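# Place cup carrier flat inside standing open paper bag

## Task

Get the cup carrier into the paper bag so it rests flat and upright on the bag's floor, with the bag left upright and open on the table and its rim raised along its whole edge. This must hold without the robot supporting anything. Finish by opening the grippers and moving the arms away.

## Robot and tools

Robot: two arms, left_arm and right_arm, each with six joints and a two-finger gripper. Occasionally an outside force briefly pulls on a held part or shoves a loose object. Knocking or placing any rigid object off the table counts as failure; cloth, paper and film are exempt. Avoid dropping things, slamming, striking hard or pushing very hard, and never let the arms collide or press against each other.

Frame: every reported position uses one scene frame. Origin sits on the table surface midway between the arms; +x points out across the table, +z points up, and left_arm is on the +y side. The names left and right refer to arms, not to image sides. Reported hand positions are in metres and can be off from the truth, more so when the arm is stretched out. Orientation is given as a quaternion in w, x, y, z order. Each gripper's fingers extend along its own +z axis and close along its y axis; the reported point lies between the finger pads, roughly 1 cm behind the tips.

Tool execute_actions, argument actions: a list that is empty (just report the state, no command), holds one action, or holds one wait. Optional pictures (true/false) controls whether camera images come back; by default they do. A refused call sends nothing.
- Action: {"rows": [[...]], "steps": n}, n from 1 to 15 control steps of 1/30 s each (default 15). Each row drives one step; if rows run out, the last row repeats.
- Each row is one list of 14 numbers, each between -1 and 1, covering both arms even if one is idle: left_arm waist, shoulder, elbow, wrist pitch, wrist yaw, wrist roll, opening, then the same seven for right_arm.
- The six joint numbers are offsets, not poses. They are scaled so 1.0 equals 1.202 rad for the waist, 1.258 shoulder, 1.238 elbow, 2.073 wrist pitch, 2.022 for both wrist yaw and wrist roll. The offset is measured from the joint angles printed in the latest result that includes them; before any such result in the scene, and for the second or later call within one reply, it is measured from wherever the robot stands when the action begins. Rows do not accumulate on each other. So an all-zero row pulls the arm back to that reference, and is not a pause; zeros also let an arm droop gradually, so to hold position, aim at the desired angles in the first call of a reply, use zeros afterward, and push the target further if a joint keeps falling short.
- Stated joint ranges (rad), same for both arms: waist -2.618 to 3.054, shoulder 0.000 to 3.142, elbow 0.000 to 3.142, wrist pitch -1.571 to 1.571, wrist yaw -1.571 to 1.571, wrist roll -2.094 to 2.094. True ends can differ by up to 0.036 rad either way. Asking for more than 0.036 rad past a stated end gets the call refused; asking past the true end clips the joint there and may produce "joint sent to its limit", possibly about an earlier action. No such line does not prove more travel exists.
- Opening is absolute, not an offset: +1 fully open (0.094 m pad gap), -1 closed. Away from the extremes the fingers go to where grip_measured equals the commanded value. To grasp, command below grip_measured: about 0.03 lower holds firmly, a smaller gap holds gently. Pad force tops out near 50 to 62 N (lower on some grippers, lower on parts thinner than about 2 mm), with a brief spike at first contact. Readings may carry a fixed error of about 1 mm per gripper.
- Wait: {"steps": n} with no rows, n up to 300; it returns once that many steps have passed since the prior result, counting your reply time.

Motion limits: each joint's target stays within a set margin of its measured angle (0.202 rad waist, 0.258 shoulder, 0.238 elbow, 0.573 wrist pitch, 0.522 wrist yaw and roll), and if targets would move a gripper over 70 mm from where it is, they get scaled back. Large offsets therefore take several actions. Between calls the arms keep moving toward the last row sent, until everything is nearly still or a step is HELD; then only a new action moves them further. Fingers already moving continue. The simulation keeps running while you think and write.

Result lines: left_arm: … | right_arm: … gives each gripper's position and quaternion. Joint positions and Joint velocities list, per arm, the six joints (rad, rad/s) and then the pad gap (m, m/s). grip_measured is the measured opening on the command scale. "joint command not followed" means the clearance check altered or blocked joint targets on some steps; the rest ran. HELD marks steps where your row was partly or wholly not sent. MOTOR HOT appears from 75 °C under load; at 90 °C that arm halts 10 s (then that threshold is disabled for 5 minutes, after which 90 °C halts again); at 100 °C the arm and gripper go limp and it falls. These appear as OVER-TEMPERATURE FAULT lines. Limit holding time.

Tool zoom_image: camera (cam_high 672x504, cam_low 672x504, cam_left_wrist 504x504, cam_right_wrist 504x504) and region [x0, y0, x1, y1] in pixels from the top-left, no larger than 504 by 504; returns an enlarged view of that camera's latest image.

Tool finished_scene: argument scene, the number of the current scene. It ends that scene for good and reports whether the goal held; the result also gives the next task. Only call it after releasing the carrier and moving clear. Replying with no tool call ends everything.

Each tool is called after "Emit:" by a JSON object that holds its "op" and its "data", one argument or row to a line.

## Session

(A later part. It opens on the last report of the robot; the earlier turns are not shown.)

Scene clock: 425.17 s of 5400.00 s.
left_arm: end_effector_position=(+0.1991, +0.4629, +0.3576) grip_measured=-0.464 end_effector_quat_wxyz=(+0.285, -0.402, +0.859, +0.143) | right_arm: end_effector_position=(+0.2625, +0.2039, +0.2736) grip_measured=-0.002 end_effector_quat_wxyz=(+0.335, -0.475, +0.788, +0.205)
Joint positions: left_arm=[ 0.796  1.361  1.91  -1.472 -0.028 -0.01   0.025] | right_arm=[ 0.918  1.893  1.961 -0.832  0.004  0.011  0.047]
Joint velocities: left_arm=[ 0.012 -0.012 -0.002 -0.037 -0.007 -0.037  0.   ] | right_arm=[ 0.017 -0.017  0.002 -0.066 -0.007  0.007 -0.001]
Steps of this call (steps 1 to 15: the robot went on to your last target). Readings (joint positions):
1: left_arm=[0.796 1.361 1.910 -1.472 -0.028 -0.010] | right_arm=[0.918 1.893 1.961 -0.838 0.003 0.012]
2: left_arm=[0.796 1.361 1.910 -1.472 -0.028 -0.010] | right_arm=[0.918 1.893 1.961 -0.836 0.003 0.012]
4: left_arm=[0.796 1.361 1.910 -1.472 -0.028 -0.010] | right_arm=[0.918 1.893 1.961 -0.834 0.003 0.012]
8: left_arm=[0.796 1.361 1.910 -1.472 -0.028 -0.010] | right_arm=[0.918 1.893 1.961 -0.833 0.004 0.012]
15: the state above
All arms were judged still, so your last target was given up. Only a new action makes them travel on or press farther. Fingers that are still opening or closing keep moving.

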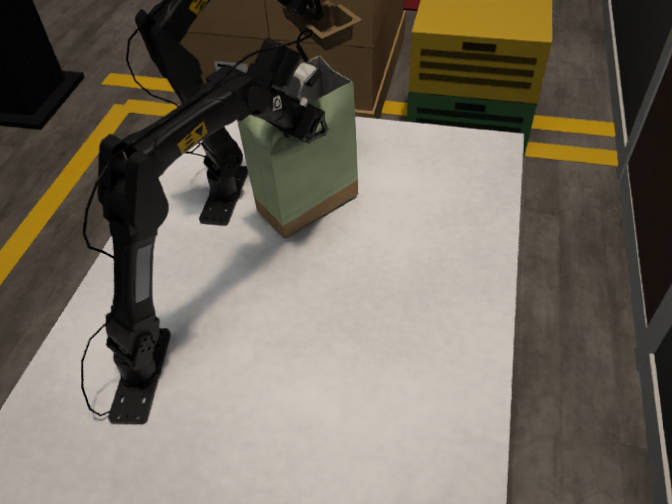

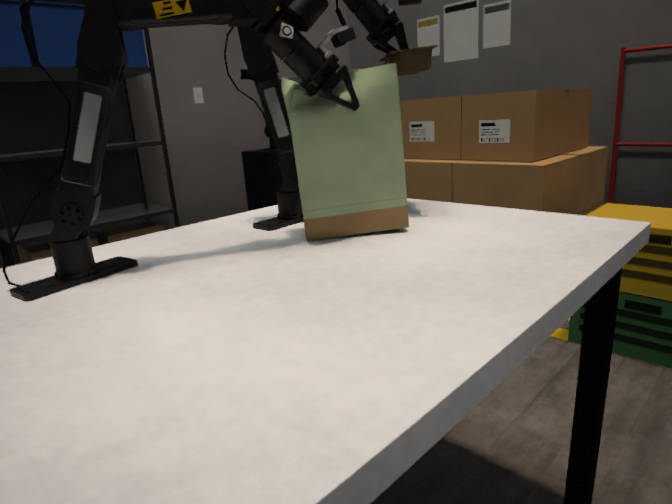

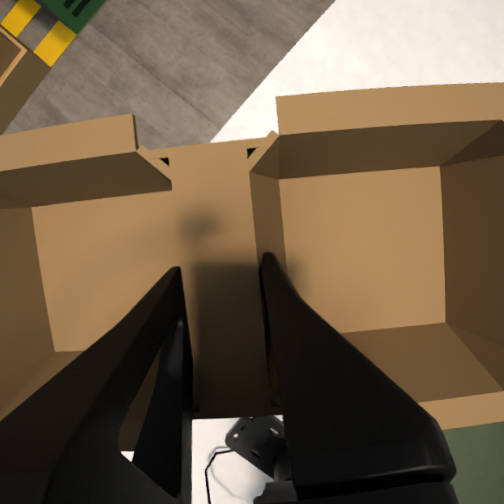

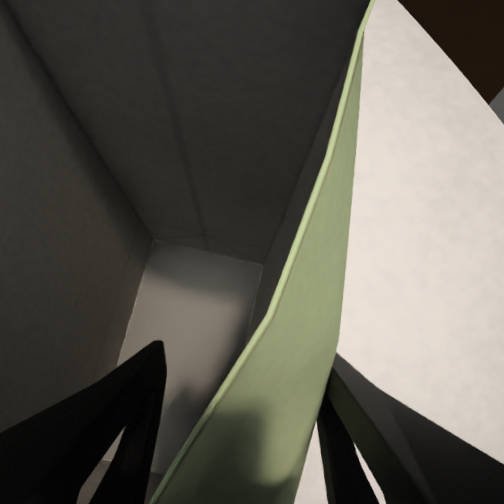

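Emit:
{"op": "execute_actions", "data": {
  "actions": [
    {"rows":[[0,0,0,0,0,0,-0.48,-0.01,-0.02,0.01,0,0,0,0],[0,0,0,0,0,0,-0.48,-0.02,-0.035,0.02,0,0,0,0],[0,0,0,0,0,0,-0.48,-0.02,-0.035,0.02,0,0,0,0],[0,0,0,0,0,0,-0.48,-0.02,-0.035,0.02,0,0,0,0],[0,0,0,0,0,0,-0.48,-0.02,-0.035,0.02,0,0,0,-0.2],[0,0,0,0,0,0,-0.48,-0.02,-0.035,0.02,0,0,0,-0.2],[0,0,0,0,0,0,-0.48,-0.02,-0.035,0.02,0,0,0,-0.4],[0,0,0,0,0,0,-0.48,-0.02,-0.035,0.02,0,0,0,-0.4],[0,0,0,0,0,0,-0.48,-0.02,-0.035,0.02,0,0,0,-0.6],[0,0,0,0,0,0,-0.48,-0.02,-0.035,0.02,0,0,0,-0.6],[0,0,0,0,0,0,-0.48,-0.02,-0.035,0.02,0,0,0,-0.8],[0,0,0,0,0,0,-0.48,-0.02,-0.035,0.02,0,0,0,-0.8],[0,0,0,0,0,0,-0.48,-0.02,-0.035,0.02,0,0,0,-1]],"steps":15}
  ],
  "pictures": false
}}

Emit:
{"op": "execute_actions", "data": {
  "actions": [
    {"steps":15}
  ]
}}

Scene clock: 439.67 s of 5400.00 s.
left_arm: end_effector_position=(+0.1991, +0.4629, +0.3576) grip_measured=-0.464 end_effector_quat_wxyz=(+0.285, -0.402, +0.859, +0.143) | right_arm: end_effector_position=(+0.2686, +0.1975, +0.2860) grip_measured=-0.958 end_effector_quat_wxyz=(+0.347, -0.465, +0.787, +0.209)
Joint positions: left_arm=[ 0.796  1.361  1.91  -1.472 -0.028 -0.01   0.025] | right_arm=[ 0.902  1.87   1.961 -0.827  0.004  0.011  0.002]
Joint velocities: left_arm=[-0.002 -0.007 -0.022 -0.007 -0.037 -0.022 -0.001] | right_arm=[-0.007 -0.022 -0.002 -0.007 -0.095 -0.066  0.   ]
Steps of this call (steps 1 to 120: nothing new was sent; then 10.00 s passed at rest; steps 121 to 135: all 15 steps of this action). Readings (joint positions):
121: left_arm=[0.796 1.361 1.910 -1.472 -0.028 -0.010] | right_arm=[0.918 1.893 1.961 -0.832 0.005 0.011]
122: left_arm=[0.796 1.361 1.910 -1.472 -0.028 -0.010] | right_arm=[0.917 1.892 1.961 -0.832 0.004 0.011]
124: left_arm=[0.796 1.361 1.910 -1.472 -0.028 -0.010] | right_arm=[0.912 1.886 1.961 -0.832 0.004 0.011]
128: left_arm=[0.796 1.361 1.910 -1.472 -0.028 -0.010] | right_arm=[0.902 1.872 1.961 -0.832 0.004 0.011]
135: the state above

Scene clock: 440.17 s of 5400.00 s.
left_arm: end_effector_position=(+0.1991, +0.4629, +0.3576) grip_measured=-0.464 end_effector_quat_wxyz=(+0.285, -0.402, +0.859, +0.143) | right_arm: end_effector_position=(+0.2687, +0.1976, +0.2862) grip_measured=-0.958 end_effector_quat_wxyz=(+0.348, -0.465, +0.787, +0.209)
Joint positions: left_arm=[ 0.796  1.361  1.91  -1.472 -0.028 -0.01   0.025] | right_arm=[ 0.902  1.87   1.961 -0.826  0.004  0.011  0.002]
Joint velocities: left_arm=[-0.027  0.012 -0.022 -0.081 -0.037 -0.007  0.   ] | right_arm=[ 0.017  0.002 -0.012 -0.007  0.037  0.037 -0.   ]
Steps of this call (steps 1 to 15: the robot went on to your last target). Readings (joint positions):
1: left_arm=[0.796 1.361 1.910 -1.472 -0.028 -0.010] | right_arm=[0.902 1.870 1.961 -0.827 0.004 0.011]
2: left_arm=[0.796 1.361 1.910 -1.472 -0.028 -0.010] | right_arm=[0.902 1.870 1.961 -0.826 0.004 0.011]
4: left_arm=[0.796 1.361 1.910 -1.472 -0.028 -0.010] | right_arm=[0.902 1.870 1.961 -0.826 0.004 0.011]
8: left_arm=[0.796 1.361 1.910 -1.472 -0.028 -0.010] | right_arm=[0.902 1.870 1.961 -0.826 0.004 0.011]
15: the state above
All arms were judged still, so your last target was given up. Only a new action makes them travel on or press farther. Fingers that are still opening or closing keep moving.

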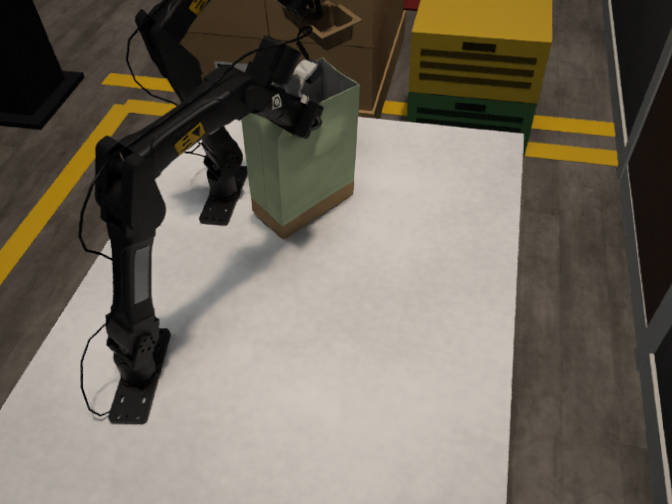

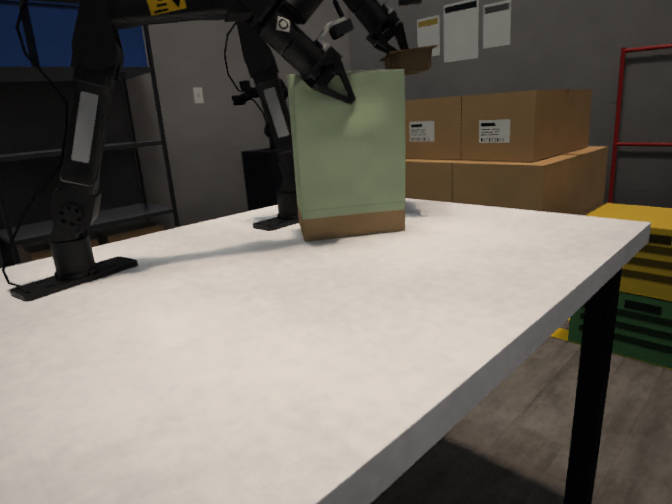

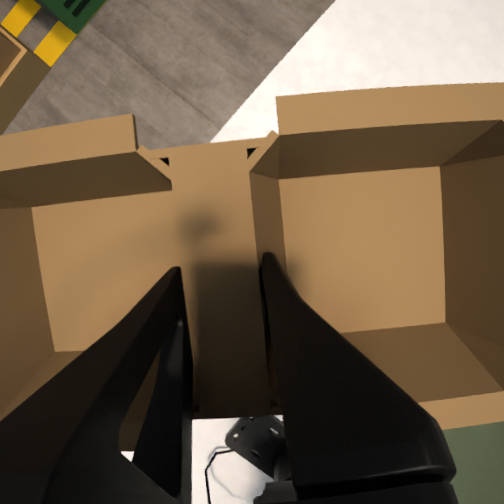

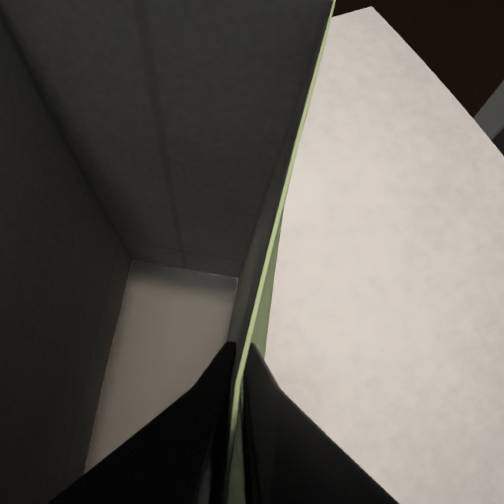

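Emit:
{"op": "execute_actions", "data": {
  "actions": [
    {"rows":[[0,0,0,0,0,0,-0.48,0,-0.01,0.02,0,0,0,-1],[0,0,0,0,0,0,-0.48,0,-0.02,0.04,-0.01,0,0,-1],[0,0,0,0,0,0,-0.48,-0.02,-0.02,0.06,-0.015,-0.01,-0.01,-1],[0,0,0,0,0,0,-0.48,-0.04,-0.01,0.08,-0.02,-0.02,-0.02,-1],[0,0,0,0,0,0,-0.48,-0.06,0,0.095,-0.02,-0.04,-0.03,-1],[0,0,0,0,0,0,-0.48,-0.08,0.01,0.11,-0.025,-0.06,-0.045,-1],[0,0,0,0,0,0,-0.48,-0.1,0.025,0.125,-0.025,-0.08,-0.06,-1],[0,0,0,0,0,0,-0.48,-0.125,0.04,0.14,-0.03,-0.1,-0.075,-1],[0,0,0,0,0,0,-0.48,-0.15,0.055,0.155,-0.03,-0.12,-0.09,-1],[0,0,0,0,0,0,-0.48,-0.175,0.07,0.17,-0.03,-0.14,-0.11,-1],[0,0,0,0,0,0,-0.48,-0.2,0.085,0.18,-0.03,-0.16,-0.13,-1],[0,0,0,0,0,0,-0.48,-0.225,0.1,0.19,-0.03,-0.18,-0.145,-1],[0,0,0,0,0,0,-0.48,-0.25,0.11,0.2,-0.03,-0.2,-0.16,-1],[0,0,0,0,0,0,-0.48,-0.27,0.12,0.2,-0.03,-0.22,-0.18,-1],[0,0,0,0,0,0,-0.48,-0.28,0.125,0.2,-0.03,-0.23,-0.19,-1]],"steps":15}
  ],
  "pictures": false
}}

Emit:
{"op": "execute_actions", "data": {
  "actions": [
    {"steps":30}
  ]
}}

Scene clock: 460.00 s of 5400.00 s.
left_arm: end_effector_position=(+0.1991, +0.4629, +0.3576) grip_measured=-0.464 end_effector_quat_wxyz=(+0.285, -0.402, +0.859, +0.143) | right_arm: end_effector_position=(+0.3710, +0.1611, +0.3166) grip_measured=-0.958 end_effector_quat_wxyz=(+0.378, -0.495, +0.742, +0.249)
Joint positions: left_arm=[ 0.796  1.361  1.91  -1.472 -0.028 -0.01   0.025] | right_arm=[ 0.603  1.989  2.181 -0.861 -0.31  -0.242  0.002]
Joint velocities: left_arm=[ 0.002 -0.002 -0.002 -0.037 -0.066 -0.022 -0.   ] | right_arm=[-0.789  0.471 -0.002  0.007 -0.93  -0.784  0.   ]
Steps of this call (steps 1 to 90: nothing new was sent; then 16.33 s passed at rest; steps 91 to 105: all 15 steps of this action). Readings (joint positions):
91: left_arm=[0.796 1.361 1.910 -1.472 -0.028 -0.010] | right_arm=[0.902 1.870 1.961 -0.826 0.004 0.011]
92: left_arm=[0.796 1.361 1.910 -1.472 -0.028 -0.010] | right_arm=[0.902 1.870 1.964 -0.827 0.004 0.011]
94: left_arm=[0.796 1.361 1.910 -1.472 -0.028 -0.010] | right_arm=[0.896 1.870 1.983 -0.837 -0.005 0.004]
98: left_arm=[0.796 1.361 1.910 -1.472 -0.028 -0.010] | right_arm=[0.824 1.882 2.070 -0.860 -0.088 -0.051]
105: the state above

Scene clock: 461.00 s of 5400.00 s.
left_arm: end_effector_position=(+0.1991, +0.4629, +0.3576) grip_measured=-0.464 end_effector_quat_wxyz=(+0.285, -0.402, +0.859, +0.143) | right_arm: end_effector_position=(+0.3757, +0.1614, +0.2961) grip_measured=-0.958 end_effector_quat_wxyz=(+0.356, -0.542, +0.711, +0.272)
Joint positions: left_arm=[ 0.796  1.361  1.91  -1.472 -0.028 -0.01   0.025] | right_arm=[ 0.557  2.035  2.181 -0.871 -0.445 -0.363  0.002]
Joint velocities: left_arm=[ 0.022  0.012 -0.012 -0.037 -0.037 -0.051 -0.001] | right_arm=[-0.007 -0.027  0.002 -0.007  0.051 -0.095  0.   ]
Steps of this call (steps 1 to 30: the robot went on to your last target). Readings (joint positions):
1: left_arm=[0.796 1.361 1.910 -1.472 -0.028 -0.010] | right_arm=[0.580 2.004 2.181 -0.861 -0.335 -0.267]
2: left_arm=[0.796 1.361 1.910 -1.472 -0.028 -0.010] | right_arm=[0.563 2.017 2.181 -0.863 -0.352 -0.287]
4: left_arm=[0.796 1.361 1.910 -1.472 -0.028 -0.010] | right_arm=[0.547 2.032 2.181 -0.868 -0.376 -0.315]
8: left_arm=[0.796 1.361 1.910 -1.472 -0.028 -0.010] | right_arm=[0.552 2.035 2.181 -0.871 -0.414 -0.345]
30: the state above
All arms were judged still, so your last target was given up. Only a new action makes them travel on or press farther. Fingers that are still opening or closing keep moving.

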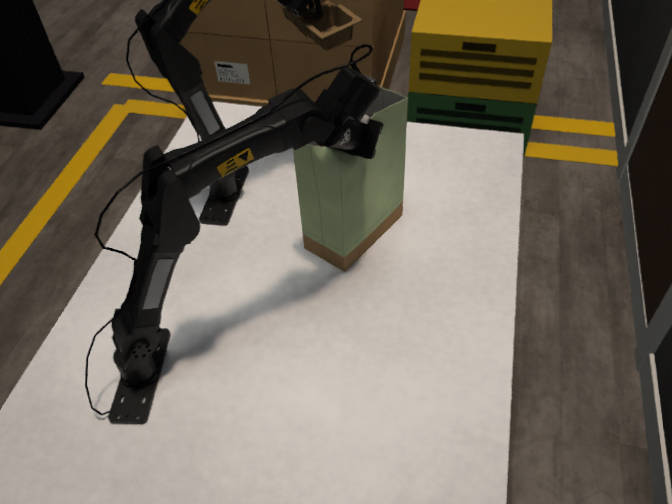

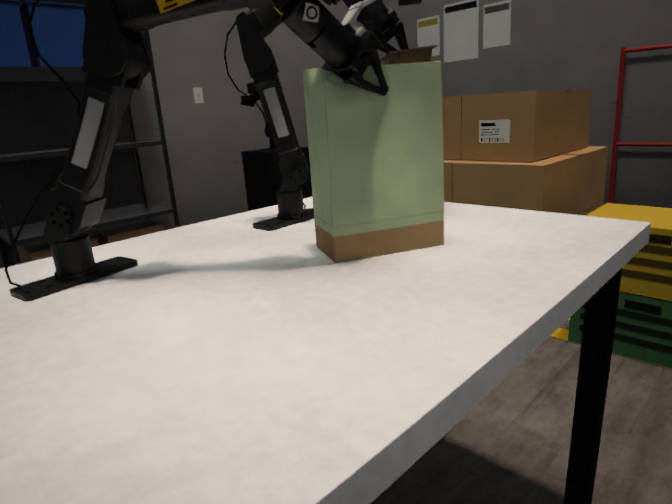

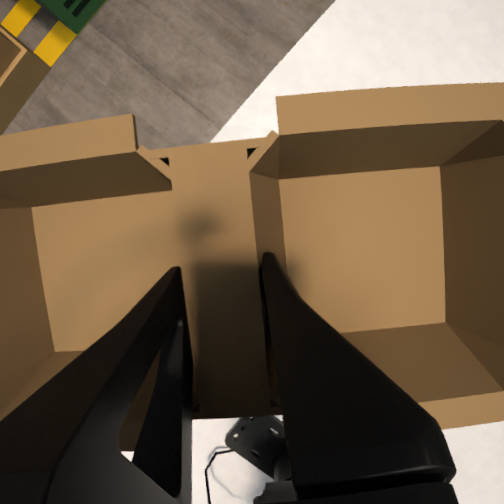

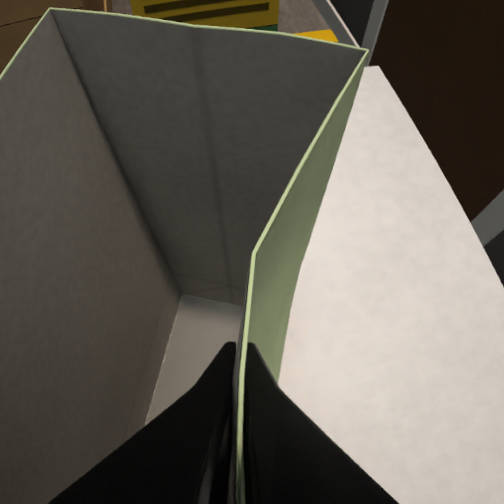

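Emit:
{"op": "execute_actions", "data": {
  "actions": [
    {"rows":[[0,0,0,0,0,0,-0.48,0,-0.02,0,0,0,0,-1],[0,0,0,0,0,0,-0.48,0,-0.04,0,0,-0.01,-0.01,-1],[0,0,0,0,0,0,-0.48,0,-0.06,0,-0.01,-0.02,-0.015,-1],[0,0,0,0,0,0,-0.48,-0.01,-0.08,0,-0.02,-0.03,-0.02,-1],[0,0,0,0,0,0,-0.48,-0.02,-0.08,0,-0.03,-0.04,-0.03,-1],[0,0,0,0,0,0,-0.48,-0.02,-0.08,0,-0.035,-0.05,-0.035,-1],[0,0,0,0,0,0,-0.48,-0.02,-0.08,0,-0.04,-0.06,-0.04,-1]],"steps":15}
  ],
  "pictures": false
}}

Emit:
{"op": "execute_actions", "data": {
  "actions": [
    {"steps":30}
  ]
}}

Scene clock: 469.80 s of 5400.00 s.
left_arm: end_effector_position=(+0.1991, +0.4629, +0.3576) grip_measured=-0.464 end_effector_quat_wxyz=(+0.285, -0.402, +0.859, +0.143) | right_arm: end_effector_position=(+0.3472, +0.1448, +0.3376) grip_measured=-0.958 end_effector_quat_wxyz=(+0.369, -0.570, +0.671, +0.298)
Joint positions: left_arm=[ 0.796  1.361  1.91  -1.472 -0.028 -0.01   0.025] | right_arm=[ 0.541  1.943  2.181 -0.933 -0.54  -0.43   0.002]
Joint velocities: left_arm=[-0.022  0.002  0.012 -0.066 -0.022 -0.007  0.   ] | right_arm=[ 0.012 -0.007 -0.007 -0.11  -0.125 -0.007 -0.001]
Steps of this call (steps 1 to 90: nothing new was sent; then 5.30 s passed at rest; steps 91 to 105: all 15 steps of this action). Readings (joint positions):
91: left_arm=[0.796 1.361 1.910 -1.472 -0.028 -0.010] | right_arm=[0.557 2.035 2.181 -0.871 -0.445 -0.363]
92: left_arm=[0.796 1.361 1.910 -1.472 -0.028 -0.010] | right_arm=[0.557 2.033 2.181 -0.871 -0.445 -0.365]
94: left_arm=[0.796 1.361 1.910 -1.472 -0.028 -0.010] | right_arm=[0.557 2.021 2.181 -0.879 -0.453 -0.373]
98: left_arm=[0.796 1.361 1.910 -1.472 -0.028 -0.010] | right_arm=[0.547 1.969 2.181 -0.914 -0.502 -0.405]
105: the state above

Scene clock: 470.80 s of 5400.00 s.
left_arm: end_effector_position=(+0.1991, +0.4629, +0.3576) grip_measured=-0.464 end_effector_quat_wxyz=(+0.285, -0.402, +0.859, +0.143) | right_arm: end_effector_position=(+0.3449, +0.1445, +0.3364) grip_measured=-0.958 end_effector_quat_wxyz=(+0.365, -0.573, +0.670, +0.301)
Joint positions: left_arm=[ 0.796  1.361  1.91  -1.472 -0.028 -0.01   0.025] | right_arm=[ 0.541  1.943  2.181 -0.943 -0.548 -0.436  0.002]
Joint velocities: left_arm=[-0.002 -0.007  0.007  0.037  0.037 -0.066  0.001] | right_arm=[-0.012 -0.017  0.002  0.007 -0.022 -0.037 -0.001]
Steps of this call (steps 1 to 15: the robot went on to your last target; steps 16 to 30: nothing new was sent). Readings (joint positions):
1: left_arm=[0.796 1.361 1.910 -1.472 -0.028 -0.010] | right_arm=[0.541 1.943 2.181 -0.936 -0.541 -0.431]
2: left_arm=[0.796 1.361 1.910 -1.472 -0.028 -0.010] | right_arm=[0.541 1.943 2.181 -0.937 -0.543 -0.432]
4: left_arm=[0.796 1.361 1.910 -1.472 -0.028 -0.010] | right_arm=[0.541 1.943 2.181 -0.938 -0.545 -0.433]
8: left_arm=[0.796 1.361 1.910 -1.472 -0.028 -0.010] | right_arm=[0.541 1.943 2.181 -0.941 -0.548 -0.434]
30: the state above
All arms were judged still, so your last target was given up. Only a new action makes them travel on or press farther. Fingers that are still opening or closing keep moving.

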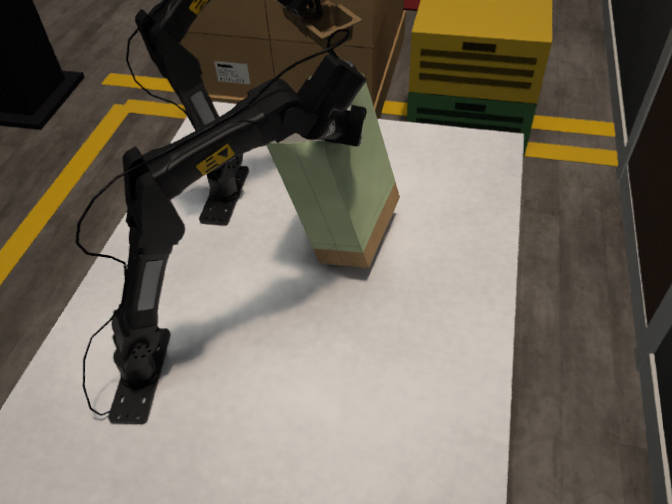

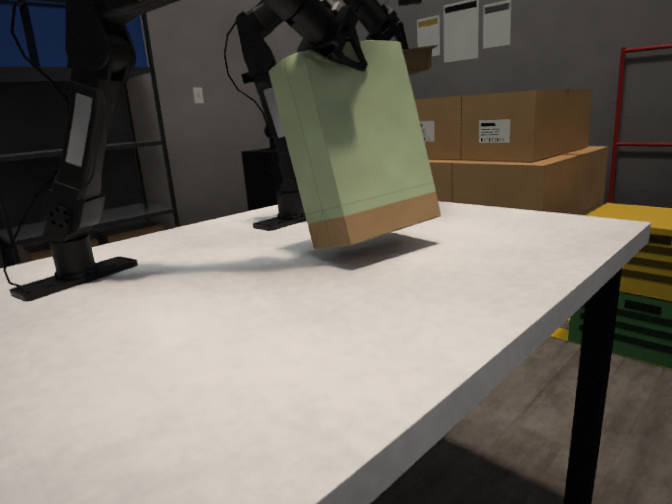

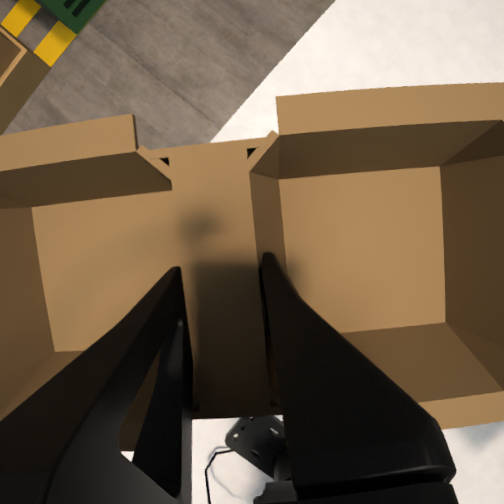

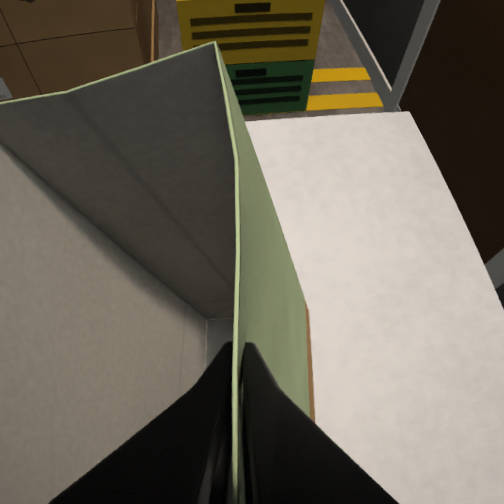

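Emit:
{"op": "execute_actions", "data": {
  "actions": [
    {"rows":[[0,0,0,0,0,0,-0.48,0,0,0,-0.02,0,0.02,-1],[0,0,0,0,0,0,-0.48,0,0,0,-0.04,0,0.04,-1],[0,0,0,0,0,0,-0.48,0,0,0,-0.05,0,0.06,-1],[0,0,0,0,0,0,-0.48,0,0,0,-0.06,0,0.08,-1]],"steps":15}
  ],
  "pictures": false
}}

Emit:
{"op": "execute_actions", "data": {
  "actions": [
    {"steps":20}
  ]
}}

Scene clock: 481.03 s of 5400.00 s.
left_arm: end_effector_position=(+0.1991, +0.4629, +0.3576) grip_measured=-0.464 end_effector_quat_wxyz=(+0.285, -0.402, +0.859, +0.143) | right_arm: end_effector_position=(+0.3327, +0.1335, +0.3190) grip_measured=-0.958 end_effector_quat_wxyz=(+0.295, -0.521, +0.734, +0.321)
Joint positions: left_arm=[ 0.796  1.361  1.91  -1.472 -0.028 -0.01   0.025] | right_arm=[ 0.541  1.943  2.181 -1.051 -0.547 -0.291  0.002]
Joint velocities: left_arm=[ 0.002 -0.007  0.002  0.007 -0.051  0.007  0.   ] | right_arm=[ 0.002 -0.007  0.027 -0.037  0.066  0.007 -0.001]
Steps of this call (steps 1 to 292: nothing new was sent; steps 293 to 307: all 15 steps of this action). Readings (joint positions):
293: left_arm=[0.796 1.361 1.910 -1.472 -0.028 -0.010] | right_arm=[0.541 1.943 2.181 -0.945 -0.548 -0.431]
294: left_arm=[0.796 1.361 1.910 -1.472 -0.028 -0.010] | right_arm=[0.541 1.943 2.181 -0.954 -0.548 -0.420]
296: left_arm=[0.796 1.361 1.910 -1.472 -0.028 -0.010] | right_arm=[0.541 1.943 2.181 -0.983 -0.548 -0.380]
300: left_arm=[0.796 1.361 1.910 -1.472 -0.028 -0.010] | right_arm=[0.541 1.943 2.181 -1.029 -0.547 -0.323]
307: the state above

Scene clock: 481.70 s of 5400.00 s.
left_arm: end_effector_position=(+0.1991, +0.4629, +0.3576) grip_measured=-0.464 end_effector_quat_wxyz=(+0.285, -0.402, +0.859, +0.143) | right_arm: end_effector_position=(+0.3321, +0.1331, +0.3183) grip_measured=-0.958 end_effector_quat_wxyz=(+0.291, -0.518, +0.737, +0.322)
Joint positions: left_arm=[ 0.796  1.361  1.91  -1.472 -0.028 -0.01   0.025] | right_arm=[ 0.541  1.943  2.181 -1.055 -0.547 -0.283  0.002]
Joint velocities: left_arm=[-0.007  0.007 -0.002 -0.022 -0.022  0.007  0.001] | right_arm=[-0.012 -0.002 -0.022 -0.066 -0.022 -0.037  0.001]
Steps of this call (steps 1 to 15: the robot went on to your last target; steps 16 to 20: nothing new was sent). Readings (joint positions):
1: left_arm=[0.796 1.361 1.910 -1.472 -0.028 -0.010] | right_arm=[0.541 1.943 2.181 -1.052 -0.547 -0.289]
2: left_arm=[0.796 1.361 1.910 -1.472 -0.028 -0.010] | right_arm=[0.541 1.943 2.181 -1.053 -0.547 -0.288]
4: left_arm=[0.796 1.361 1.910 -1.472 -0.028 -0.010] | right_arm=[0.541 1.943 2.181 -1.054 -0.547 -0.286]
8: left_arm=[0.796 1.361 1.910 -1.472 -0.028 -0.010] | right_arm=[0.541 1.943 2.181 -1.055 -0.547 -0.284]
20: the state above
All arms were judged still, so your last target was given up. Only a new action makes them travel on or press farther. Fingers that are still opening or closing keep moving.

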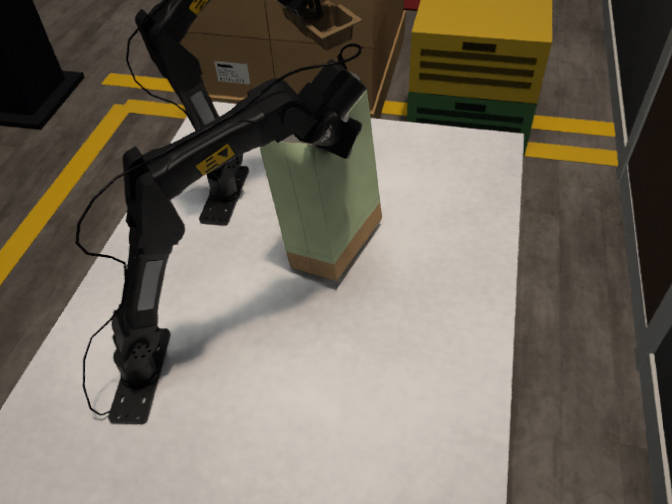

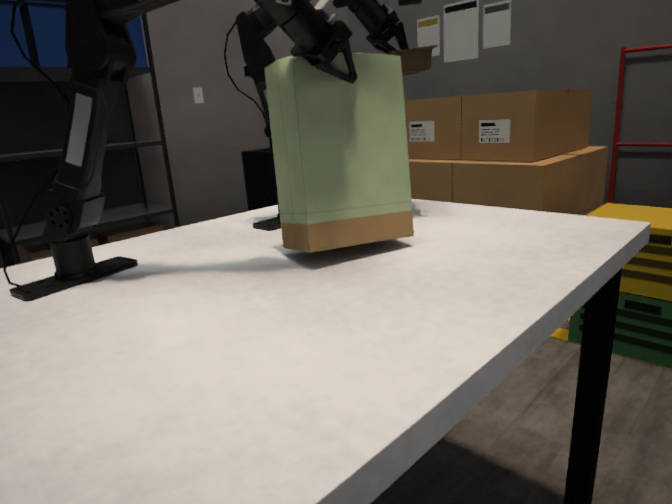

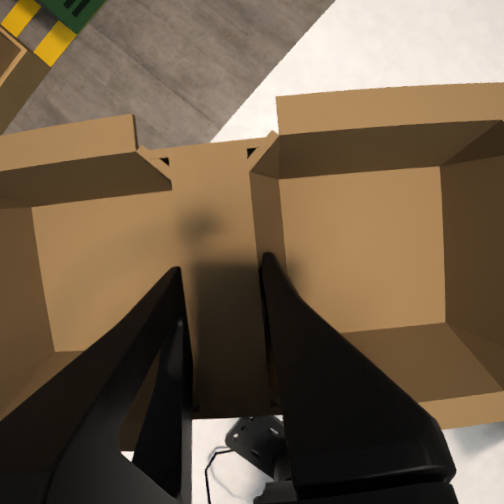

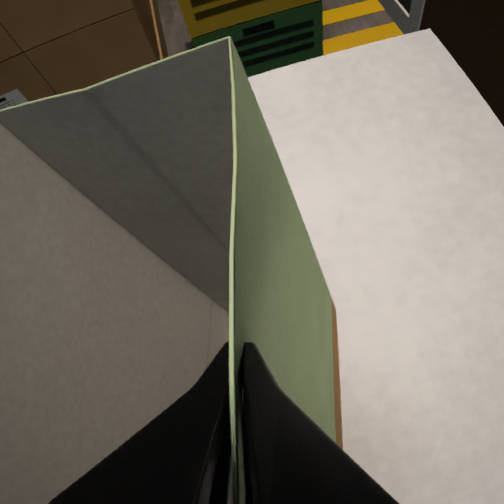

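Emit:
{"op": "execute_actions", "data": {
  "actions": [
    {"rows":[[0,0,0,0,0,0,-0.48,0,0.01,0,0,-0.01,0,-1],[0,0,0,0,0,0,-0.48,0,0.02,0,0,-0.02,0,-1],[0,0,0,0,0,0,-0.48,0,0.03,0,0,-0.03,0,-1],[0,0,0,0,0,0,-0.48,0,0.04,0,0,-0.04,0,-1],[0,0,0,0,0,0,-0.48,0,0.05,0,0,-0.05,0,-1],[0,0,0,0,0,0,-0.48,0,0.06,0,0,-0.05,0,-1]],"steps":15}
  ],
  "pictures": false
}}

Emit:
{"op": "execute_actions", "data": {
  "actions": [
    {"steps":15}
  ]
}}

Scene clock: 490.83 s of 5400.00 s.
left_arm: end_effector_position=(+0.1991, +0.4629, +0.3576) grip_measured=-0.464 end_effector_quat_wxyz=(+0.285, -0.402, +0.859, +0.143) | right_arm: end_effector_position=(+0.3311, +0.1485, +0.2861) grip_measured=-0.958 end_effector_quat_wxyz=(+0.243, -0.521, +0.738, +0.354)
Joint positions: left_arm=[ 0.796  1.361  1.91  -1.472 -0.028 -0.01   0.025] | right_arm=[ 0.541  2.023  2.181 -1.055 -0.63  -0.283  0.002]
Joint velocities: left_arm=[-0.007 -0.007  0.012 -0.037 -0.007  0.066  0.   ] | right_arm=[ 0.012 -0.017  0.002  0.051 -0.125 -0.051 -0.001]
Steps of this call (steps 1 to 259: nothing new was sent; steps 260 to 274: all 15 steps of this action). Readings (joint positions):
260: left_arm=[0.796 1.361 1.910 -1.472 -0.028 -0.010] | right_arm=[0.541 1.943 2.181 -1.055 -0.547 -0.283]
261: left_arm=[0.796 1.361 1.910 -1.472 -0.028 -0.010] | right_arm=[0.541 1.944 2.181 -1.055 -0.550 -0.283]
263: left_arm=[0.796 1.361 1.910 -1.472 -0.028 -0.010] | right_arm=[0.541 1.953 2.181 -1.055 -0.568 -0.283]
267: left_arm=[0.796 1.361 1.910 -1.472 -0.028 -0.010] | right_arm=[0.541 1.995 2.181 -1.055 -0.607 -0.283]
274: the state above

Scene clock: 491.33 s of 5400.00 s.
left_arm: end_effector_position=(+0.1991, +0.4629, +0.3576) grip_measured=-0.464 end_effector_quat_wxyz=(+0.285, -0.402, +0.859, +0.143) | right_arm: end_effector_position=(+0.3298, +0.1491, +0.2868) grip_measured=-0.958 end_effector_quat_wxyz=(+0.242, -0.522, +0.736, +0.357)
Joint positions: left_arm=[ 0.796  1.361  1.91  -1.472 -0.028 -0.01   0.025] | right_arm=[ 0.541  2.023  2.181 -1.055 -0.638 -0.283  0.002]
Joint velocities: left_arm=[-0.017 -0.017 -0.002  0.022  0.037 -0.022 -0.001] | right_arm=[ 0.007 -0.017  0.007  0.007 -0.037  0.022  0.   ]
Steps of this call (steps 1 to 15: the robot went on to your last target). Readings (joint positions):
1: left_arm=[0.796 1.361 1.910 -1.472 -0.028 -0.010] | right_arm=[0.541 2.023 2.181 -1.055 -0.632 -0.283]
2: left_arm=[0.796 1.361 1.910 -1.472 -0.028 -0.010] | right_arm=[0.541 2.023 2.181 -1.055 -0.634 -0.283]
4: left_arm=[0.796 1.361 1.910 -1.472 -0.028 -0.010] | right_arm=[0.541 2.023 2.181 -1.055 -0.636 -0.283]
8: left_arm=[0.796 1.361 1.910 -1.472 -0.028 -0.010] | right_arm=[0.541 2.023 2.181 -1.055 -0.638 -0.283]
15: the state above
All arms were judged still, so your last target was given up. Only a new action makes them travel on or press farther. Fingers that are still opening or closing keep moving.

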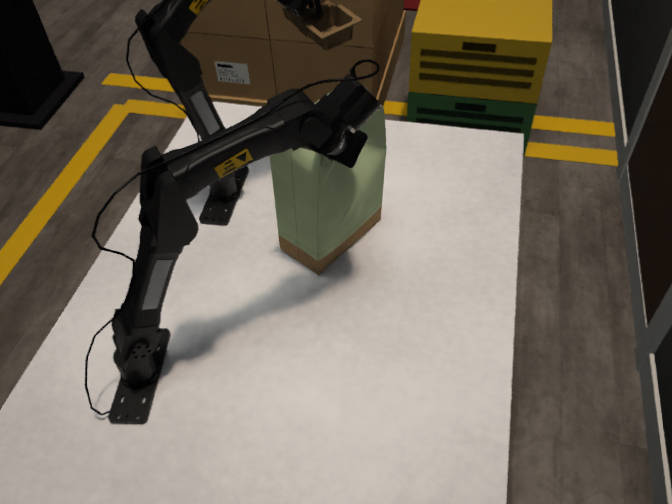

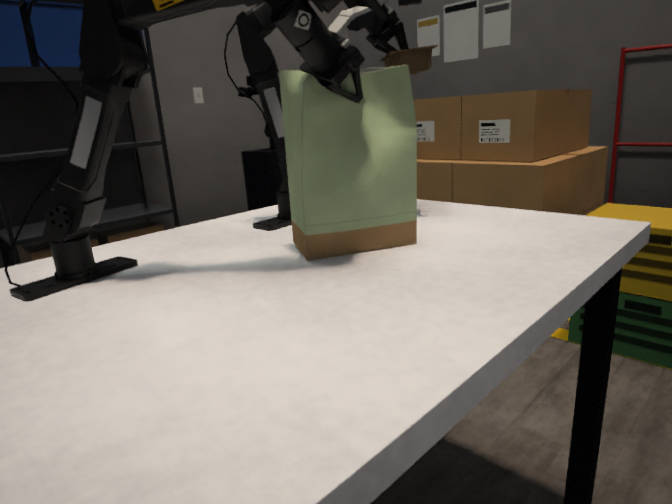

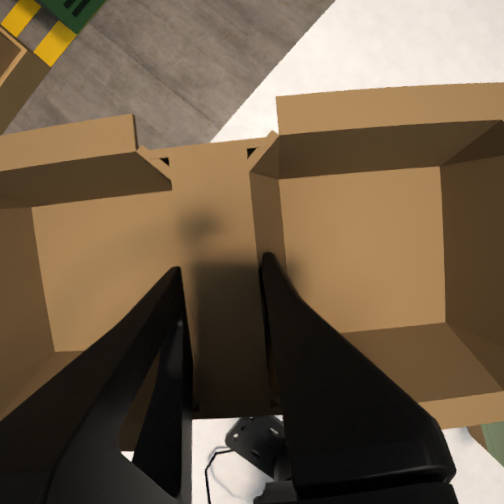

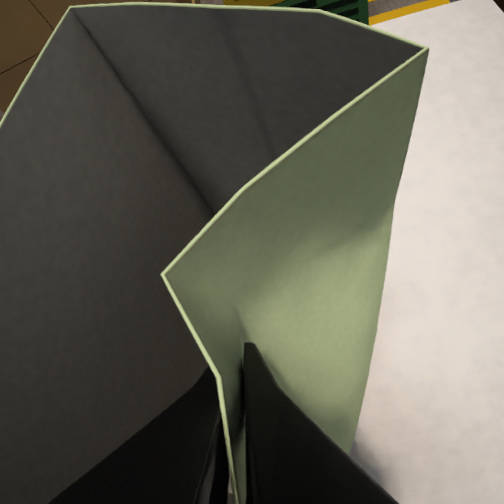

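Emit:
{"op": "execute_actions", "data": {
  "actions": [
    {"rows":[[0,0,0,0,0,0,-0.48,0,-0.02,0,-0.01,0,0,-1],[0,0,0,0,0,0,-0.48,0,-0.04,0,-0.02,0,0,-1],[0,0,0,0,0,0,-0.48,0,-0.06,0,-0.03,0,-0.01,-1],[0,0,0,0,0,0,-0.48,-0.02,-0.07,0,-0.04,0,-0.02,-1],[0,0,0,0,0,0,-0.48,-0.04,-0.08,0,-0.05,0,-0.03,-1]],"steps":15}
  ],
  "pictures": false
}}

Emit:
{"op": "execute_actions", "data": {
  "actions": [
    {"steps":25}
  ]
}}

Scene clock: 507.53 s of 5400.00 s.
left_arm: end_effector_position=(+0.1991, +0.4629, +0.3576) grip_measured=-0.464 end_effector_quat_wxyz=(+0.285, -0.402, +0.859, +0.143) | right_arm: end_effector_position=(+0.3248, +0.1150, +0.3180) grip_measured=-0.958 end_effector_quat_wxyz=(+0.262, -0.523, +0.735, +0.344)
Joint positions: left_arm=[ 0.796  1.361  1.91  -1.472 -0.028 -0.01   0.025] | right_arm=[ 0.495  1.932  2.181 -1.139 -0.635 -0.33   0.002]
Joint velocities: left_arm=[-0.007 -0.027 -0.022  0.066 -0.007 -0.051  0.001] | right_arm=[ 0.007  0.012 -0.007 -0.051  0.066 -0.037  0.001]
Steps of this call (steps 1 to 90: nothing new was sent; then 12.70 s passed at rest; steps 91 to 105: all 15 steps of this action). Readings (joint positions):
91: left_arm=[0.796 1.361 1.910 -1.472 -0.028 -0.010] | right_arm=[0.541 2.023 2.181 -1.055 -0.638 -0.283]
92: left_arm=[0.796 1.361 1.910 -1.472 -0.028 -0.010] | right_arm=[0.541 2.021 2.181 -1.057 -0.638 -0.283]
94: left_arm=[0.796 1.361 1.910 -1.472 -0.028 -0.010] | right_arm=[0.540 2.008 2.181 -1.074 -0.638 -0.289]
98: left_arm=[0.796 1.361 1.910 -1.472 -0.028 -0.010] | right_arm=[0.511 1.955 2.181 -1.115 -0.638 -0.315]
105: the state above

Scene clock: 508.37 s of 5400.00 s.
left_arm: end_effector_position=(+0.1991, +0.4629, +0.3576) grip_measured=-0.464 end_effector_quat_wxyz=(+0.285, -0.402, +0.859, +0.143) | right_arm: end_effector_position=(+0.3241, +0.1141, +0.3169) grip_measured=-0.958 end_effector_quat_wxyz=(+0.259, -0.523, +0.735, +0.343)
Joint positions: left_arm=[ 0.796  1.361  1.91  -1.472 -0.028 -0.01   0.025] | right_arm=[ 0.495  1.932  2.181 -1.146 -0.634 -0.334  0.002]
Joint velocities: left_arm=[-0.007 -0.002  0.007 -0.022  0.007 -0.081  0.001] | right_arm=[-0.012  0.007  0.002  0.007 -0.037 -0.007  0.   ]
Steps of this call (steps 1 to 15: the robot went on to your last target; steps 16 to 25: nothing new was sent). Readings (joint positions):
1: left_arm=[0.796 1.361 1.910 -1.472 -0.028 -0.010] | right_arm=[0.495 1.932 2.181 -1.141 -0.635 -0.331]
2: left_arm=[0.796 1.361 1.910 -1.472 -0.028 -0.010] | right_arm=[0.495 1.932 2.181 -1.141 -0.635 -0.332]
4: left_arm=[0.796 1.361 1.910 -1.472 -0.028 -0.010] | right_arm=[0.495 1.932 2.181 -1.142 -0.634 -0.332]
8: left_arm=[0.796 1.361 1.910 -1.472 -0.028 -0.010] | right_arm=[0.495 1.932 2.181 -1.145 -0.634 -0.334]
25: the state above
All arms were judged still, so your last target was given up. Only a new action makes them travel on or press farther. Fingers that are still opening or closing keep moving.

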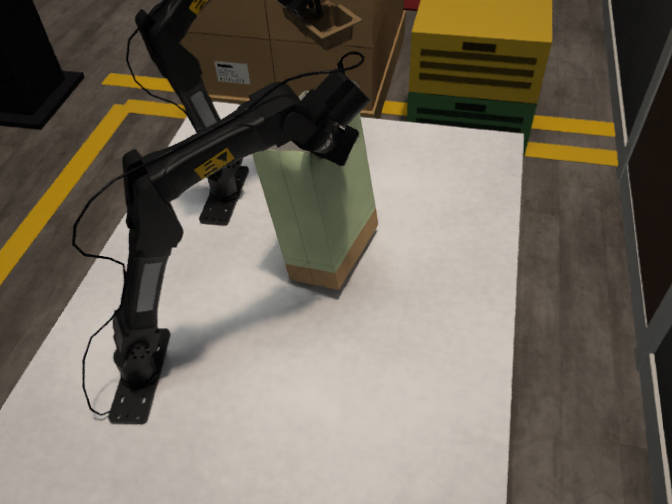

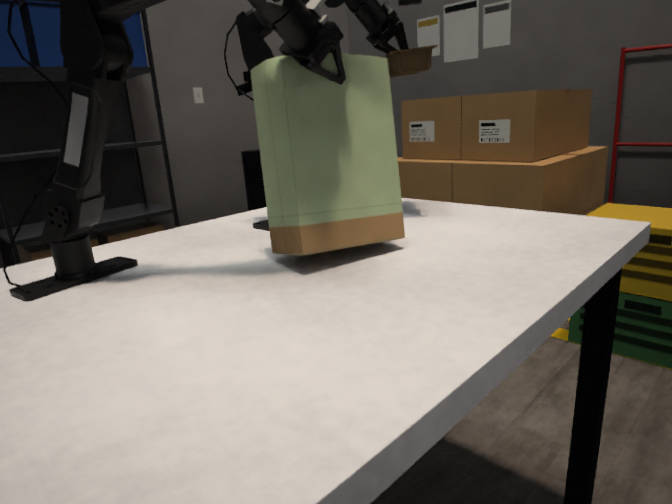

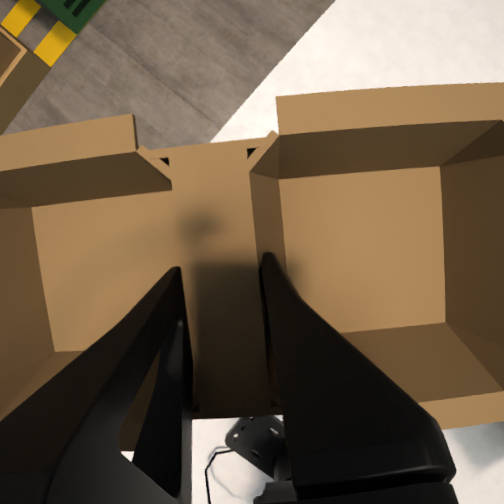

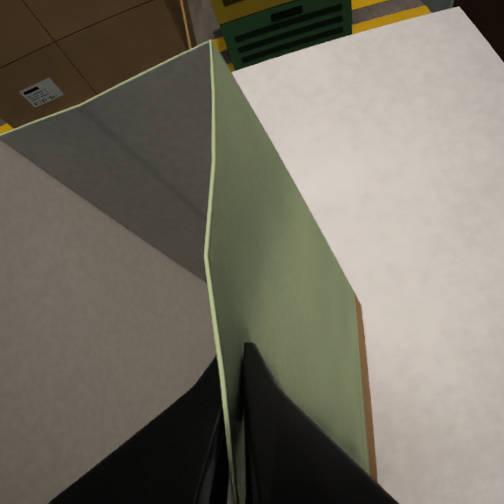

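Emit:
{"op": "execute_actions", "data": {
  "actions": [
    {"rows":[[0,0,0,0,0,0,-0.48,0,-0.01,0.01,-0.03,0,0,-1],[0,0,0,0,0,0,-0.48,0,-0.02,0.02,-0.06,0,0,-1],[0,0,0,0,0,0,-0.48,0,-0.02,0.03,-0.09,0,0,-1],[0,0,0,0,0,0,-0.48,0,-0.02,0.04,-0.12,0,0,-1],[0,0,0,0,0,0,-0.48,0,-0.02,0.05,-0.14,0,0,-1]],"steps":15}
  ],
  "pictures": false
}}

Emit:
{"op": "execute_actions", "data": {
  "actions": [
    {"steps":25}
  ]
}}

Scene clock: 519.60 s of 5400.00 s.
left_arm: end_effector_position=(+0.1991, +0.4629, +0.3576) grip_measured=-0.464 end_effector_quat_wxyz=(+0.285, -0.402, +0.859, +0.143) | right_arm: end_effector_position=(+0.2900, +0.0865, +0.2981) grip_measured=-0.958 end_effector_quat_wxyz=(+0.158, -0.508, +0.778, +0.334)
Joint positions: left_arm=[ 0.796  1.361  1.91  -1.472 -0.028 -0.01   0.025] | right_arm=[ 0.495  1.932  2.211 -1.4   -0.632 -0.334  0.002]
Joint velocities: left_arm=[-0.012 -0.007 -0.002  0.007  0.007 -0.037  0.001] | right_arm=[-0.002 -0.012  0.002 -0.095 -0.051  0.066 -0.   ]
Steps of this call (steps 1 to 322: nothing new was sent; steps 323 to 337: all 15 steps of this action). Readings (joint positions):
323: left_arm=[0.796 1.361 1.910 -1.472 -0.028 -0.010] | right_arm=[0.495 1.932 2.181 -1.151 -0.634 -0.334]
324: left_arm=[0.796 1.361 1.910 -1.472 -0.028 -0.010] | right_arm=[0.495 1.932 2.181 -1.164 -0.634 -0.334]
326: left_arm=[0.796 1.361 1.910 -1.472 -0.028 -0.010] | right_arm=[0.495 1.932 2.184 -1.222 -0.634 -0.334]
330: left_arm=[0.796 1.361 1.910 -1.472 -0.028 -0.010] | right_arm=[0.495 1.932 2.205 -1.343 -0.632 -0.334]
337: the state above

Scene clock: 520.43 s of 5400.00 s.
left_arm: end_effector_position=(+0.1991, +0.4629, +0.3576) grip_measured=-0.464 end_effector_quat_wxyz=(+0.285, -0.402, +0.859, +0.143) | right_arm: end_effector_position=(+0.2882, +0.0850, +0.2970) grip_measured=-0.958 end_effector_quat_wxyz=(+0.152, -0.507, +0.780, +0.334)
Joint positions: left_arm=[ 0.796  1.361  1.91  -1.472 -0.028 -0.01   0.025] | right_arm=[ 0.495  1.932  2.211 -1.412 -0.632 -0.334  0.002]
Joint velocities: left_arm=[ 0.007  0.012  0.007 -0.095  0.007 -0.022  0.001] | right_arm=[ 0.002 -0.012 -0.017 -0.022  0.007  0.037  0.001]
Steps of this call (steps 1 to 25: the robot went on to your last target). Readings (joint positions):
1: left_arm=[0.796 1.361 1.910 -1.472 -0.028 -0.010] | right_arm=[0.495 1.932 2.211 -1.402 -0.632 -0.334]
2: left_arm=[0.796 1.361 1.910 -1.472 -0.028 -0.010] | right_arm=[0.495 1.932 2.211 -1.404 -0.632 -0.334]
4: left_arm=[0.796 1.361 1.910 -1.472 -0.028 -0.010] | right_arm=[0.495 1.932 2.211 -1.407 -0.632 -0.334]
8: left_arm=[0.796 1.361 1.910 -1.472 -0.028 -0.010] | right_arm=[0.495 1.932 2.211 -1.411 -0.632 -0.334]
25: the state above

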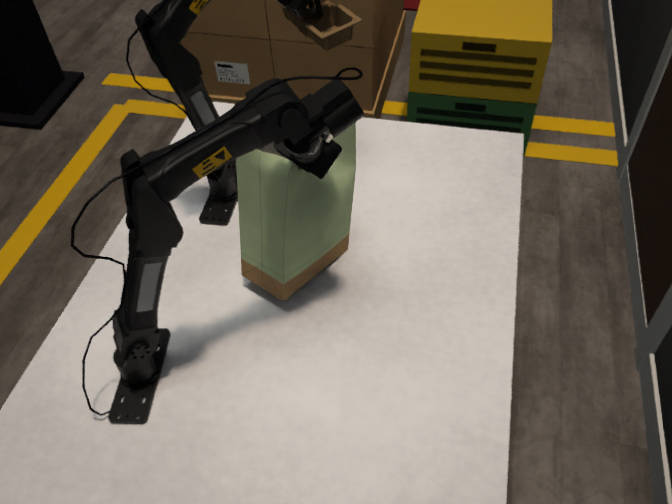

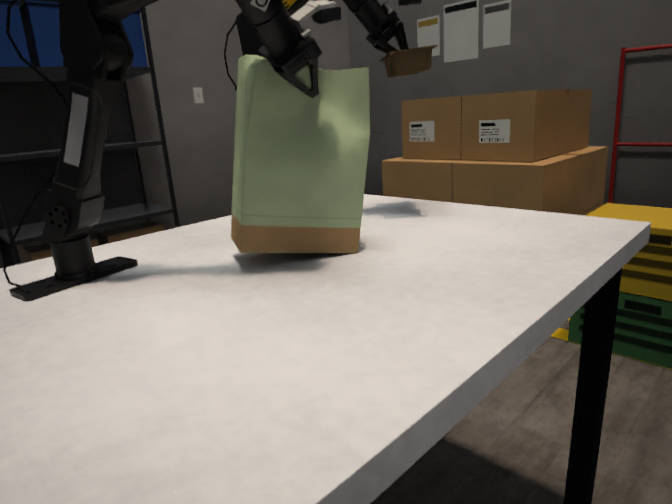

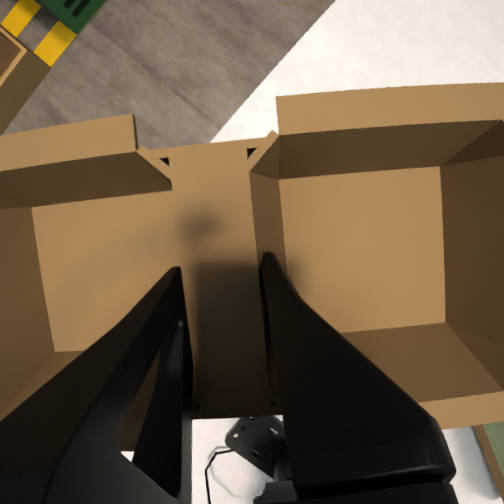

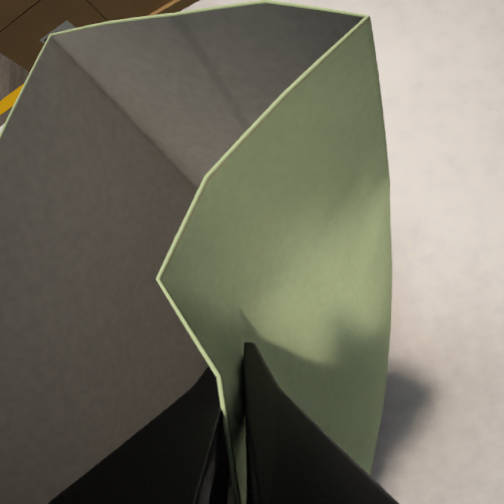

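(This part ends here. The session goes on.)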